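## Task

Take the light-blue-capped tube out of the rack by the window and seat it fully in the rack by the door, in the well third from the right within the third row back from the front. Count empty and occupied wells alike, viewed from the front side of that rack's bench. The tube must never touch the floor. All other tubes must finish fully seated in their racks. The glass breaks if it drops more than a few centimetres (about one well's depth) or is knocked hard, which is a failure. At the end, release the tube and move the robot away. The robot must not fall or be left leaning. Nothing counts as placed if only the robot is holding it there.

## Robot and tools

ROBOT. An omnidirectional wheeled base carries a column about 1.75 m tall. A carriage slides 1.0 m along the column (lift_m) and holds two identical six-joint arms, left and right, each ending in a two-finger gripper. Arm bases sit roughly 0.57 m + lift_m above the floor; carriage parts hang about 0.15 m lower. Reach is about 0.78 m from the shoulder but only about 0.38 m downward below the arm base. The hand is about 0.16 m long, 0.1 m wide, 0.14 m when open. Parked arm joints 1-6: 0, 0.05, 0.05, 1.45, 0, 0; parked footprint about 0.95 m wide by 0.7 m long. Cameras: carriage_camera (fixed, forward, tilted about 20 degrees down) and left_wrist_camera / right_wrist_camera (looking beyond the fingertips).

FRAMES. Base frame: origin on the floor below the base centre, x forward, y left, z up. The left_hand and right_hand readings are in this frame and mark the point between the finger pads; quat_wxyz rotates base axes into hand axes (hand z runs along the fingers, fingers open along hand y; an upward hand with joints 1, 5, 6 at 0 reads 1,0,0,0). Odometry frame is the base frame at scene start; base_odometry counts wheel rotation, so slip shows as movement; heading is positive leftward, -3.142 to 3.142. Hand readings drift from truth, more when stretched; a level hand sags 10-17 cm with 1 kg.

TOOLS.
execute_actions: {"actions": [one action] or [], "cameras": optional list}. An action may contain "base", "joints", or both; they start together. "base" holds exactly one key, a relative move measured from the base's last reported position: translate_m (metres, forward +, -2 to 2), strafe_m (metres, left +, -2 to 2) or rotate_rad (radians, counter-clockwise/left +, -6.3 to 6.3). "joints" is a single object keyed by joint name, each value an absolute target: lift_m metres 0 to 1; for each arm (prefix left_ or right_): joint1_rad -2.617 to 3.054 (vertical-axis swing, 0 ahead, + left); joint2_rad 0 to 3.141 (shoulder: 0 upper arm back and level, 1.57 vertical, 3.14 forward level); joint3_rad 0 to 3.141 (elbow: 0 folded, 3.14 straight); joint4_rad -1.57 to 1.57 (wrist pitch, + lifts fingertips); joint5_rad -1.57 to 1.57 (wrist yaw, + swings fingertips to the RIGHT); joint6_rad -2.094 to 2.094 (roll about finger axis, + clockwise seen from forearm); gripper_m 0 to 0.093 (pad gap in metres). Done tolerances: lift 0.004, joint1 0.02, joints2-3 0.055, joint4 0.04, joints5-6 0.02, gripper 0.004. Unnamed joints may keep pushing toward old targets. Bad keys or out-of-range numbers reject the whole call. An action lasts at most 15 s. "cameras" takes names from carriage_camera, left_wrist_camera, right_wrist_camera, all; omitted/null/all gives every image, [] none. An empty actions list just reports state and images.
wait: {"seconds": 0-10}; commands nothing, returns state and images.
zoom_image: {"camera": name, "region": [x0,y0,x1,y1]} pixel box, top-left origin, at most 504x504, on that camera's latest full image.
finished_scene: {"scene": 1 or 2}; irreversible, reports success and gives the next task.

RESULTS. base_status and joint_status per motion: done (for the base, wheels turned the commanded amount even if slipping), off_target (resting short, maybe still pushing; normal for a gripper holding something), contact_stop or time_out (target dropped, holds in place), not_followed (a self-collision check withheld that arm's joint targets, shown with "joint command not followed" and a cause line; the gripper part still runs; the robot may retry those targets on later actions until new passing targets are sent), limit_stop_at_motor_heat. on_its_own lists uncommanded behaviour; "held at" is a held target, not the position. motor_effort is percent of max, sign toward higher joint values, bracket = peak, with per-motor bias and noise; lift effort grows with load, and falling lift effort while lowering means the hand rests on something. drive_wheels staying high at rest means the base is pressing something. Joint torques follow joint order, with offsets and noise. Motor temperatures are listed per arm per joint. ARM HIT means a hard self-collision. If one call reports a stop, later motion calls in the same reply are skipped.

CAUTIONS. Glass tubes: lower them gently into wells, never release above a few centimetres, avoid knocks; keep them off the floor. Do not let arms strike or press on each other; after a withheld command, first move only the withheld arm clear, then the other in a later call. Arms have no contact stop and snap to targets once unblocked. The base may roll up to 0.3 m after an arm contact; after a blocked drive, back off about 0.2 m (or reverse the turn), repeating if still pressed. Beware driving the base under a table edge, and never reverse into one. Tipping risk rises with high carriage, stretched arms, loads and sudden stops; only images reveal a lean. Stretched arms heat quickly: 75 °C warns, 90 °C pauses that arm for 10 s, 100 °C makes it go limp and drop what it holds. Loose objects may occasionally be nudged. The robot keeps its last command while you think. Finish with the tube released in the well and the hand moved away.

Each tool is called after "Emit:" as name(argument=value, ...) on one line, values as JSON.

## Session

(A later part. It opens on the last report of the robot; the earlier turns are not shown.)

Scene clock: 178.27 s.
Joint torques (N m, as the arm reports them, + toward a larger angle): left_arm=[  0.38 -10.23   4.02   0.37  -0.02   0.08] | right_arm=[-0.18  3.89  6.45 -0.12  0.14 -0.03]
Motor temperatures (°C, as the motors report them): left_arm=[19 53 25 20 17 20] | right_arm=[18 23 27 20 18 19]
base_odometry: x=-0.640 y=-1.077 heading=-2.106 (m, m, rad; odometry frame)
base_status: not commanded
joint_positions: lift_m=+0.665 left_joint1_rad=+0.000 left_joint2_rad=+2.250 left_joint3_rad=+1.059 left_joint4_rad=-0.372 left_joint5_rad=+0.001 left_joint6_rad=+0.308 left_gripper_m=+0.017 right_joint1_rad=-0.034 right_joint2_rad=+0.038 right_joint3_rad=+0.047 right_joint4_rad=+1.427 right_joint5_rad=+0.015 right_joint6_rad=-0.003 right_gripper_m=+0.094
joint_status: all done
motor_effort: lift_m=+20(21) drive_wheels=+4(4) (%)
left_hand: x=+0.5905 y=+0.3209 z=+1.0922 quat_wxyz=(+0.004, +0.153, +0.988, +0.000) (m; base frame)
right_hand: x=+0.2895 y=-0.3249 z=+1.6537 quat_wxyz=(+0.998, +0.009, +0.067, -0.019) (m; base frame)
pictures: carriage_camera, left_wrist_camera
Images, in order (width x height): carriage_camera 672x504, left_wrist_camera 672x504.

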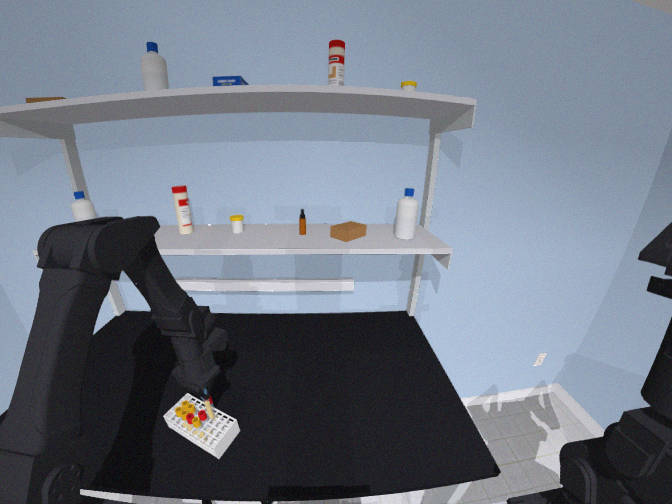

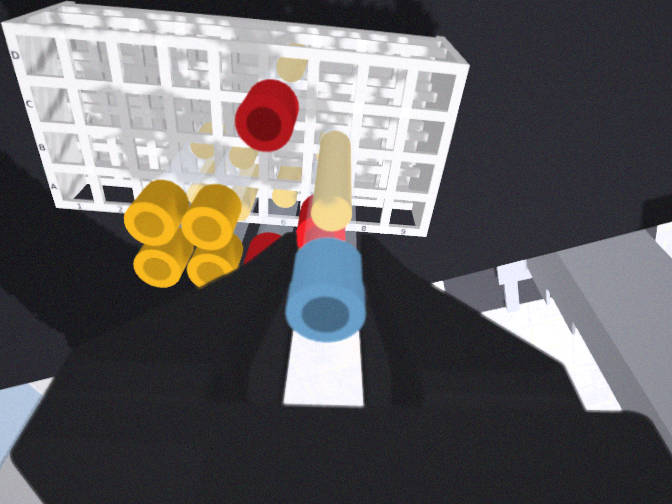

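Emit:
execute_actions(actions=[{"joints": {"lift_m": 0.642}}], cameras=["left_wrist_camera", "carriage_camera"])

Emit:
zoom_image(camera="left_wrist_camera", region=[220, 60, 440, 280])

Emit:
zoom_image(camera="carriage_camera", region=[160, 370, 260, 470])

Scene clock: 186.00 s.
Joint torques (N m, as the arm reports them, + toward a larger angle): left_arm=[  0.39 -10.2    4.1    0.36  -0.02   0.08] | right_arm=[ 0.04  3.56  6.55 -0.08  0.11  0.01]
Motor temperatures (°C, as the motors report them): left_arm=[19 53 25 20 17 20] | right_arm=[18 23 27 20 18 19]
base_odometry: x=-0.640 y=-1.077 heading=-2.106 (m, m, rad; odometry frame)
base_status: not commanded
joint_positions: lift_m=+0.642 left_joint1_rad=+0.000 left_joint2_rad=+2.250 left_joint3_rad=+1.059 left_joint4_rad=-0.372 left_joint5_rad=-0.001 left_joint6_rad=+0.308 left_gripper_m=+0.017 right_joint1_rad=-0.034 right_joint2_rad=+0.038 right_joint3_rad=+0.047 right_joint4_rad=+1.427 right_joint5_rad=+0.015 right_joint6_rad=-0.003 right_gripper_m=+0.094
joint_status: all done
motor_effort: lift_m=+20(21) drive_wheels=+4(5) (%)
left_hand: x=+0.5905 y=+0.3211 z=+1.0692 quat_wxyz=(+0.004, +0.153, +0.988, +0.001) (m; base frame)
right_hand: x=+0.2895 y=-0.3249 z=+1.6307 quat_wxyz=(+0.998, +0.009, +0.067, -0.019) (m; base frame)
pictures: carriage_camera, left_wrist_camera
Images, in order (width x height): carriage_camera 672x504, left_wrist_camera 672x504.

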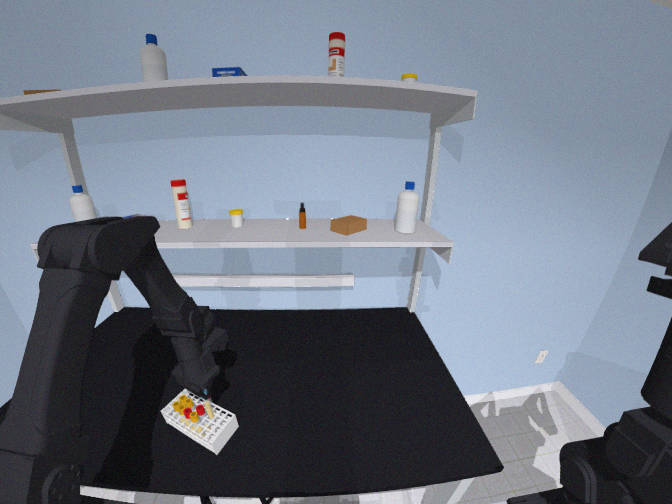

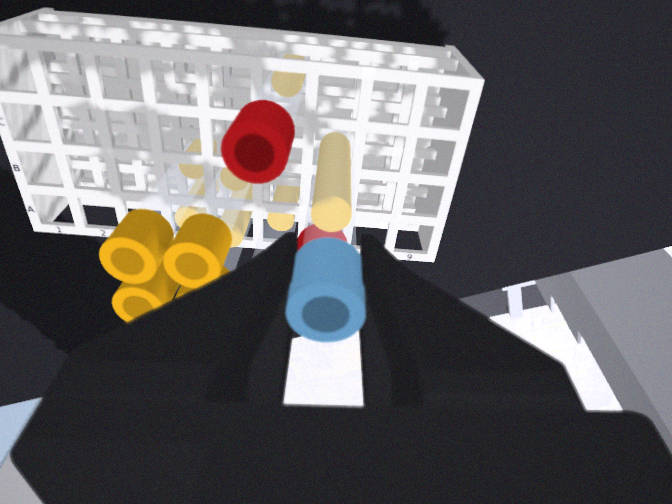

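Region (220, 60, 440, 280) of left_wrist_camera's 672x504 image, scaled by 2.291, with more detail than that image has.

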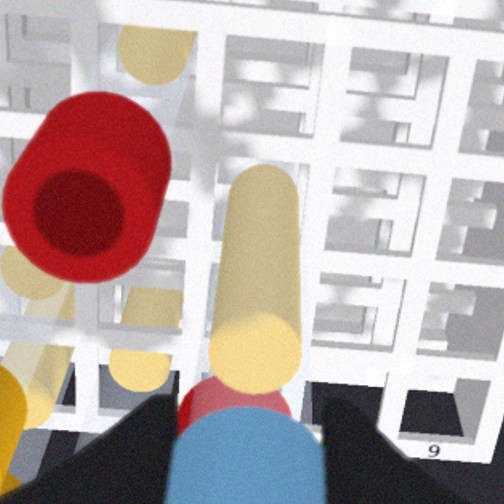

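Region (160, 370, 260, 470) of carriage_camera's 672x504 image, scaled by 5.040, with more detail than that image has.

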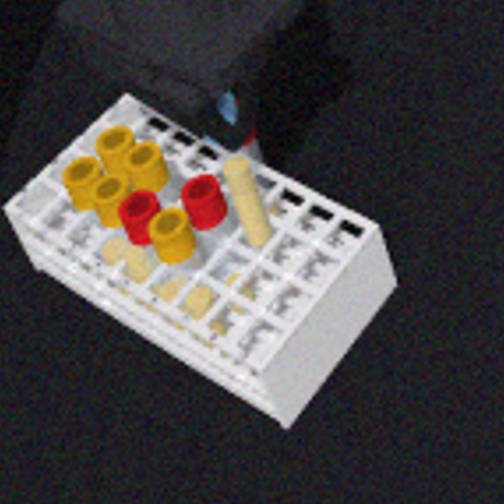

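The tube is entering the well; continuing down.

Emit:
execute_actions(actions=[{"joints": {"lift_m": 0.62}}], cameras=["left_wrist_camera", "carriage_camera"])

Emit:
zoom_image(camera="carriage_camera", region=[160, 370, 260, 470])

Scene clock: 194.30 s.
Joint torques (N m, as the arm reports them, + toward a larger angle): left_arm=[  0.38 -10.22   4.06   0.37  -0.01   0.07] | right_arm=[-0.03  3.83  6.61 -0.12  0.13  0.02]
Motor temperatures (°C, as the motors report them): left_arm=[19 53 25 21 17 20] | right_arm=[18 23 27 20 18 19]
base_odometry: x=-0.640 y=-1.077 heading=-2.106 (m, m, rad; odometry frame)
base_status: not commanded
joint_positions: lift_m=+0.620 left_joint1_rad=+0.000 left_joint2_rad=+2.250 left_joint3_rad=+1.059 left_joint4_rad=-0.373 left_joint5_rad=-0.001 left_joint6_rad=+0.308 left_gripper_m=+0.017 right_joint1_rad=-0.034 right_joint2_rad=+0.038 right_joint3_rad=+0.047 right_joint4_rad=+1.427 right_joint5_rad=+0.015 right_joint6_rad=-0.003 right_gripper_m=+0.094
joint_status: all done
motor_effort: lift_m=+21(21) drive_wheels=-2(5) (%)
left_hand: x=+0.5901 y=+0.3211 z=+1.0470 quat_wxyz=(+0.003, +0.153, +0.988, +0.001) (m; base frame)
right_hand: x=+0.2894 y=-0.3249 z=+1.6086 quat_wxyz=(+0.998, +0.009, +0.067, -0.019) (m; base frame)
pictures: carriage_camera, left_wrist_camera
Images, in order (width x height): carriage_camera 672x504, left_wrist_camera 672x504.

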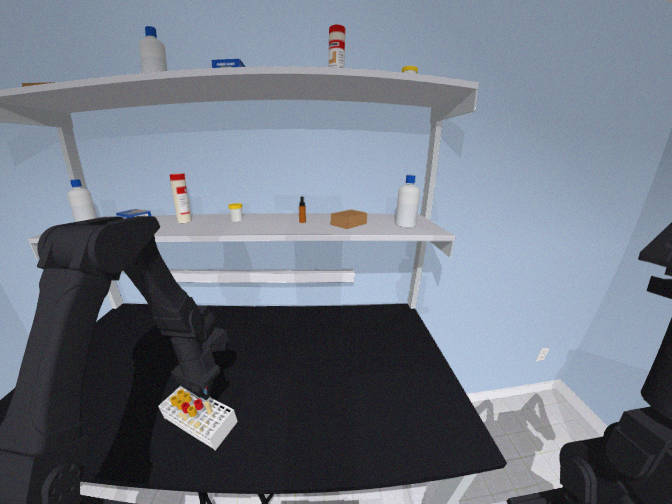

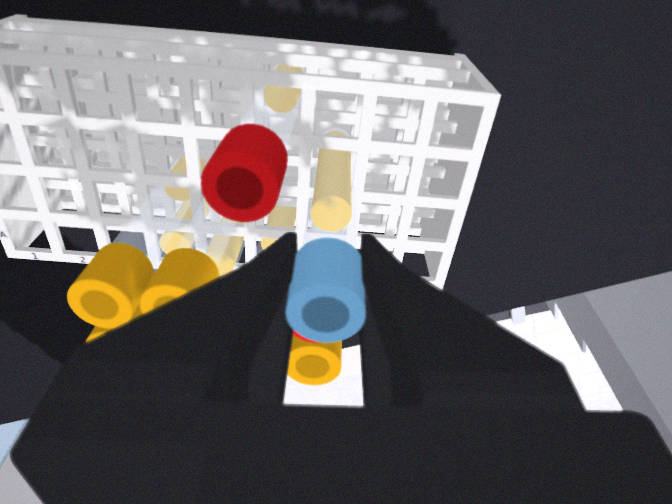

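Region (160, 370, 260, 470) of carriage_camera's 672x504 image, scaled by 5.040, with more detail than that image has.

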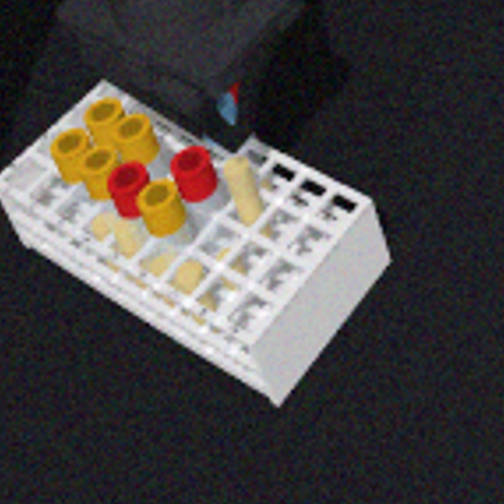

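Emit:
execute_actions(actions=[{"joints": {"lift_m": 0.605}}], cameras=["left_wrist_camera", "carriage_camera"])

Emit:
zoom_image(camera="carriage_camera", region=[160, 370, 260, 470])

Scene clock: 199.73 s.
Joint torques (N m, as the arm reports them, + toward a larger angle): left_arm=[  0.38 -10.24   4.05   0.38  -0.01   0.08] | right_arm=[ 0.1   3.7   6.65 -0.12  0.12 -0.05]
Motor temperatures (°C, as the motors report them): left_arm=[19 53 25 21 17 20] | right_arm=[18 23 27 20 18 19]
base_odometry: x=-0.640 y=-1.077 heading=-2.106 (m, m, rad; odometry frame)
base_status: not commanded
joint_positions: lift_m=+0.605 left_joint1_rad=+0.000 left_joint2_rad=+2.251 left_joint3_rad=+1.059 left_joint4_rad=-0.373 left_joint5_rad=-0.001 left_joint6_rad=+0.308 left_gripper_m=+0.017 right_joint1_rad=-0.034 right_joint2_rad=+0.038 right_joint3_rad=+0.047 right_joint4_rad=+1.427 right_joint5_rad=+0.015 right_joint6_rad=-0.003 right_gripper_m=+0.094
joint_status: all done
motor_effort: lift_m=+20(21) drive_wheels=-2(5) (%)
left_hand: x=+0.5899 y=+0.3212 z=+1.0319 quat_wxyz=(+0.003, +0.153, +0.988, +0.001) (m; base frame)
right_hand: x=+0.2894 y=-0.3249 z=+1.5937 quat_wxyz=(+0.998, +0.009, +0.067, -0.019) (m; base frame)
pictures: carriage_camera, left_wrist_camera
Images, in order (width x height): carriage_camera 672x504, left_wrist_camera 672x504.

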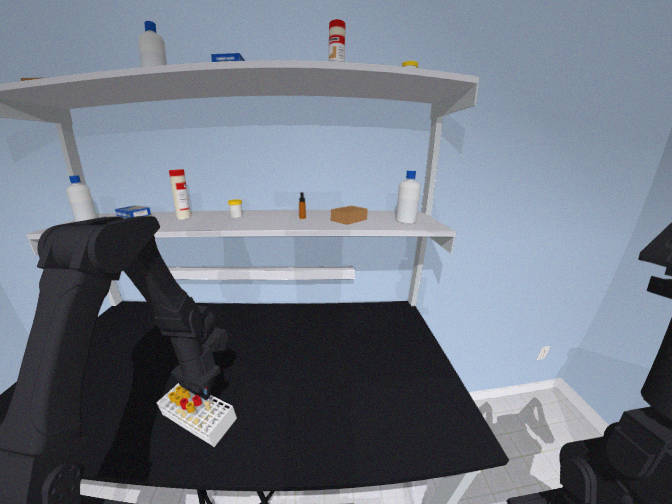

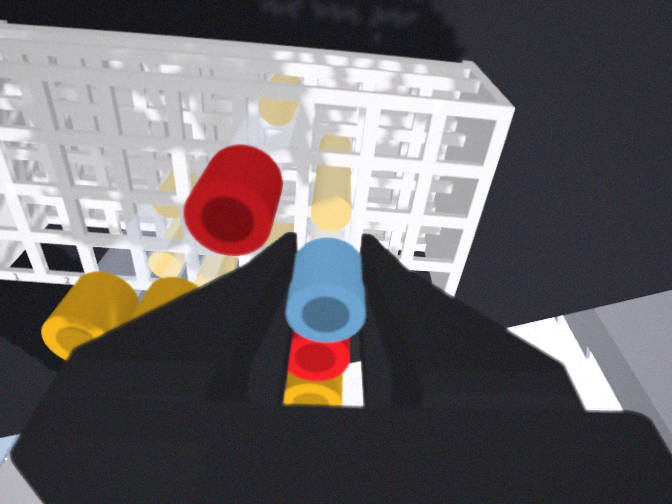

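Region (160, 370, 260, 470) of carriage_camera's 672x504 image, scaled by 5.040, with more detail than that image has.

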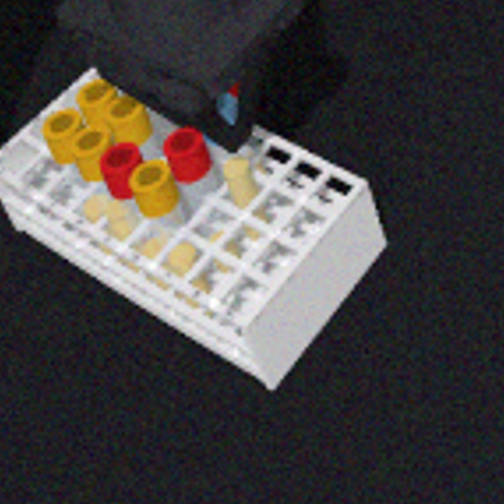

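Emit:
execute_actions(actions=[{"joints": {"lift_m": 0.601}}], cameras=[])

Emit:
execute_actions(actions=[{"joints": {"left_gripper_m": 0.026}}], cameras=["left_wrist_camera"])

Emit:
execute_actions(actions=[{"joints": {"lift_m": 0.71}}], cameras=["left_wrist_camera", "carriage_camera"])

Emit:
zoom_image(camera="carriage_camera", region=[160, 380, 260, 480])

Scene clock: 209.03 s.
Joint torques (N m, as the arm reports them, + toward a larger angle): left_arm=[  0.35 -10.22   4.11   0.38  -0.01   0.08] | right_arm=[-0.1   3.78  6.69 -0.12  0.13 -0.05]
Motor temperatures (°C, as the motors report them): left_arm=[19 54 25 21 17 20] | right_arm=[18 23 27 20 18 19]
base_odometry: x=-0.640 y=-1.077 heading=-2.106 (m, m, rad; odometry frame)
base_status: not commanded
joint_positions: lift_m=+0.601 left_joint1_rad=+0.000 left_joint2_rad=+2.250 left_joint3_rad=+1.059 left_joint4_rad=-0.373 left_joint5_rad=-0.002 left_joint6_rad=+0.308 left_gripper_m=+0.017 right_joint1_rad=-0.034 right_joint2_rad=+0.038 right_joint3_rad=+0.047 right_joint4_rad=+1.428 right_joint5_rad=+0.015 right_joint6_rad=-0.003 right_gripper_m=+0.094
joint_status: all done
motor_effort: lift_m=+20(21) drive_wheels=-2(5) (%)
left_hand: x=+0.5901 y=+0.3212 z=+1.0282 quat_wxyz=(+0.003, +0.153, +0.988, +0.001) (m; base frame)
right_hand: x=+0.2893 y=-0.3249 z=+1.5897 quat_wxyz=(+0.998, +0.009, +0.067, -0.019) (m; base frame)
pictures: none
No camera images: the call's "cameras" was empty. Leave "cameras" out to get every camera's image.

Scene clock: 209.50 s.
Joint torques (N m, as the arm reports them, + toward a larger angle): left_arm=[  0.37 -10.19   4.06   0.37  -0.01   0.08] | right_arm=[ 0.14  3.76  6.75 -0.1   0.1  -0.04]
Motor temperatures (°C, as the motors report them): left_arm=[19 54 25 21 17 20] | right_arm=[18 23 27 20 18 19]
base_odometry: x=-0.640 y=-1.077 heading=-2.106 (m, m, rad; odometry frame)
base_status: not commanded
joint_positions: lift_m=+0.601 left_joint1_rad=+0.000 left_joint2_rad=+2.250 left_joint3_rad=+1.059 left_joint4_rad=-0.373 left_joint5_rad=-0.001 left_joint6_rad=+0.308 left_gripper_m=+0.026 right_joint1_rad=-0.034 right_joint2_rad=+0.038 right_joint3_rad=+0.047 right_joint4_rad=+1.428 right_joint5_rad=+0.015 right_joint6_rad=-0.003 right_gripper_m=+0.094
joint_status: all done
motor_effort: lift_m=+20(20) drive_wheels=-2(5) (%)
left_hand: x=+0.5901 y=+0.3212 z=+1.0282 quat_wxyz=(+0.003, +0.153, +0.988, +0.001) (m; base frame)
right_hand: x=+0.2893 y=-0.3249 z=+1.5897 quat_wxyz=(+0.998, +0.009, +0.067, -0.019) (m; base frame)
pictures: left_wrist_camera
Images, in order (width x height): left_wrist_camera 672x504.

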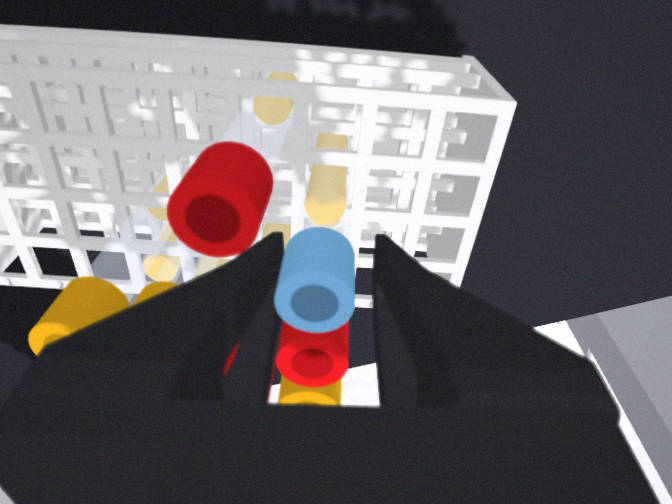

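Scene clock: 210.47 s.
Joint torques (N m, as the arm reports them, + toward a larger angle): left_arm=[ 0.38 -9.93  4.1   0.38 -0.01  0.08] | right_arm=[ 0.13  3.83  6.66 -0.17  0.11 -0.04]
Motor temperatures (°C, as the motors report them): left_arm=[19 54 25 21 17 20] | right_arm=[18 23 27 20 18 19]
base_odometry: x=-0.640 y=-1.077 heading=-2.106 (m, m, rad; odometry frame)
base_status: not commanded
joint_positions: lift_m=+0.710 left_joint1_rad=+0.000 left_joint2_rad=+2.247 left_joint3_rad=+1.059 left_joint4_rad=-0.373 left_joint5_rad=-0.001 left_joint6_rad=+0.308 left_gripper_m=+0.026 right_joint1_rad=-0.034 right_joint2_rad=+0.038 right_joint3_rad=+0.047 right_joint4_rad=+1.428 right_joint5_rad=+0.015 right_joint6_rad=-0.003 right_gripper_m=+0.094
joint_status: all done
motor_effort: lift_m=+20(24) drive_wheels=+4(4) (%)
left_hand: x=+0.5910 y=+0.3212 z=+1.1383 quat_wxyz=(+0.005, +0.153, +0.988, +0.001) (m; base frame)
right_hand: x=+0.2893 y=-0.3249 z=+1.6988 quat_wxyz=(+0.998, +0.009, +0.067, -0.019) (m; base frame)
pictures: carriage_camera, left_wrist_camera
Images, in order (width x height): carriage_camera 672x504, left_wrist_camera 672x504.

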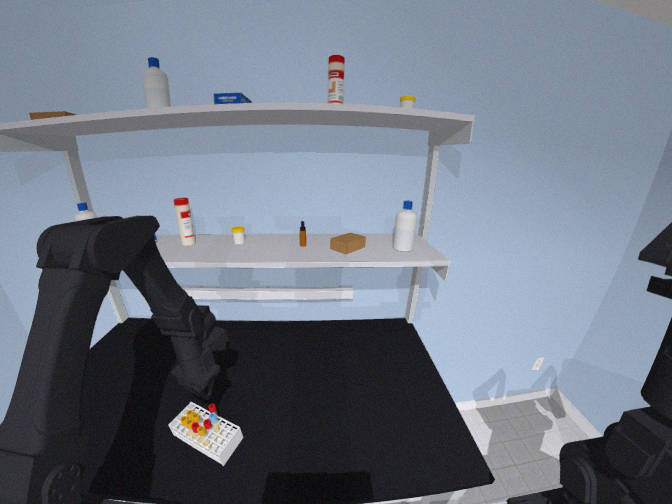

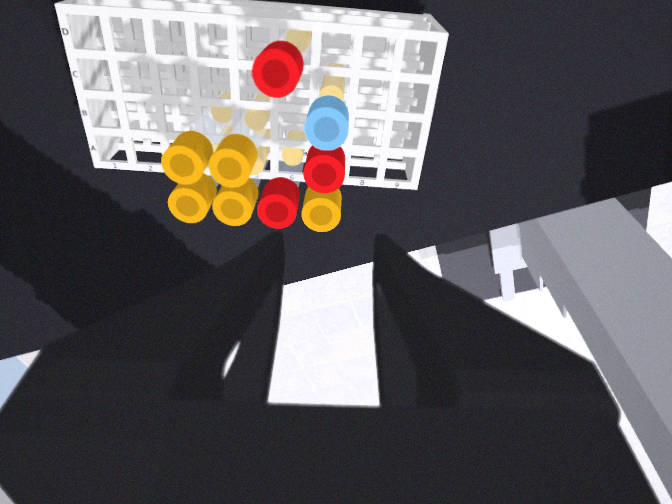

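Region (160, 380, 260, 480) of carriage_camera's 672x504 image, scaled by 5.040, with more detail than that image has.

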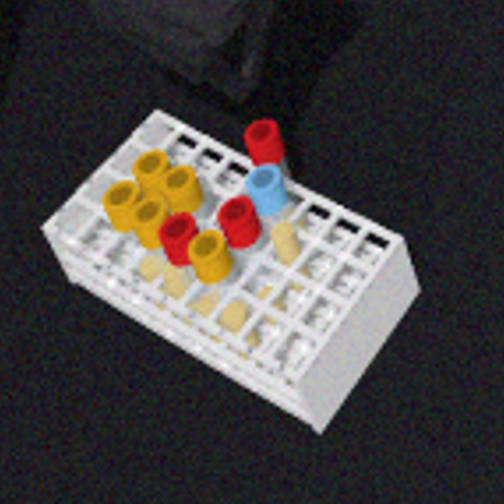

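Emit:
execute_actions(actions=[{"base": {"translate_m": -0.3}}], cameras=["carriage_camera"])

Emit:
finished_scene(scene=2)

Scene clock: 219.40 s.
Joint torques (N m, as the arm reports them, + toward a larger angle): left_arm=[ 0.37 -9.92  4.1   0.37  0.    0.08] | right_arm=[ 0.06  3.73  6.59 -0.1   0.11 -0.03]
Motor temperatures (°C, as the motors report them): left_arm=[19 54 25 21 17 20] | right_arm=[18 23 27 20 18 19]
base_odometry: x=-0.487 y=-0.819 heading=-2.106 (m, m, rad; odometry frame)
base_status: done
joint_positions: lift_m=+0.710 left_joint1_rad=+0.000 left_joint2_rad=+2.247 left_joint3_rad=+1.059 left_joint4_rad=-0.373 left_joint5_rad=-0.001 left_joint6_rad=+0.308 left_gripper_m=+0.026 right_joint1_rad=-0.034 right_joint2_rad=+0.038 right_joint3_rad=+0.047 right_joint4_rad=+1.429 right_joint5_rad=+0.015 right_joint6_rad=-0.003 right_gripper_m=+0.094
joint_status: not commanded
motor_effort: lift_m=+20(20) drive_wheels=-1(14) (%)
left_hand: x=+0.5911 y=+0.3212 z=+1.1383 quat_wxyz=(+0.005, +0.153, +0.988, +0.001) (m; base frame)
right_hand: x=+0.2892 y=-0.3249 z=+1.6988 quat_wxyz=(+0.998, +0.009, +0.067, -0.019) (m; base frame)
pictures: carriage_camera
Images, in order (width x height): carriage_camera 672x504.

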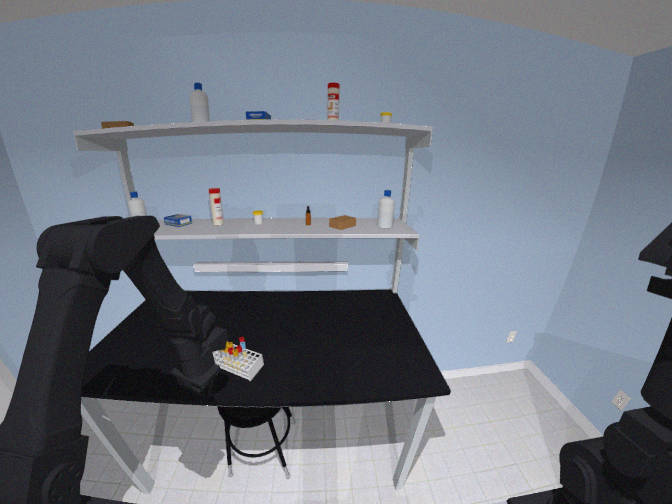

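The scene is finished: the task was done.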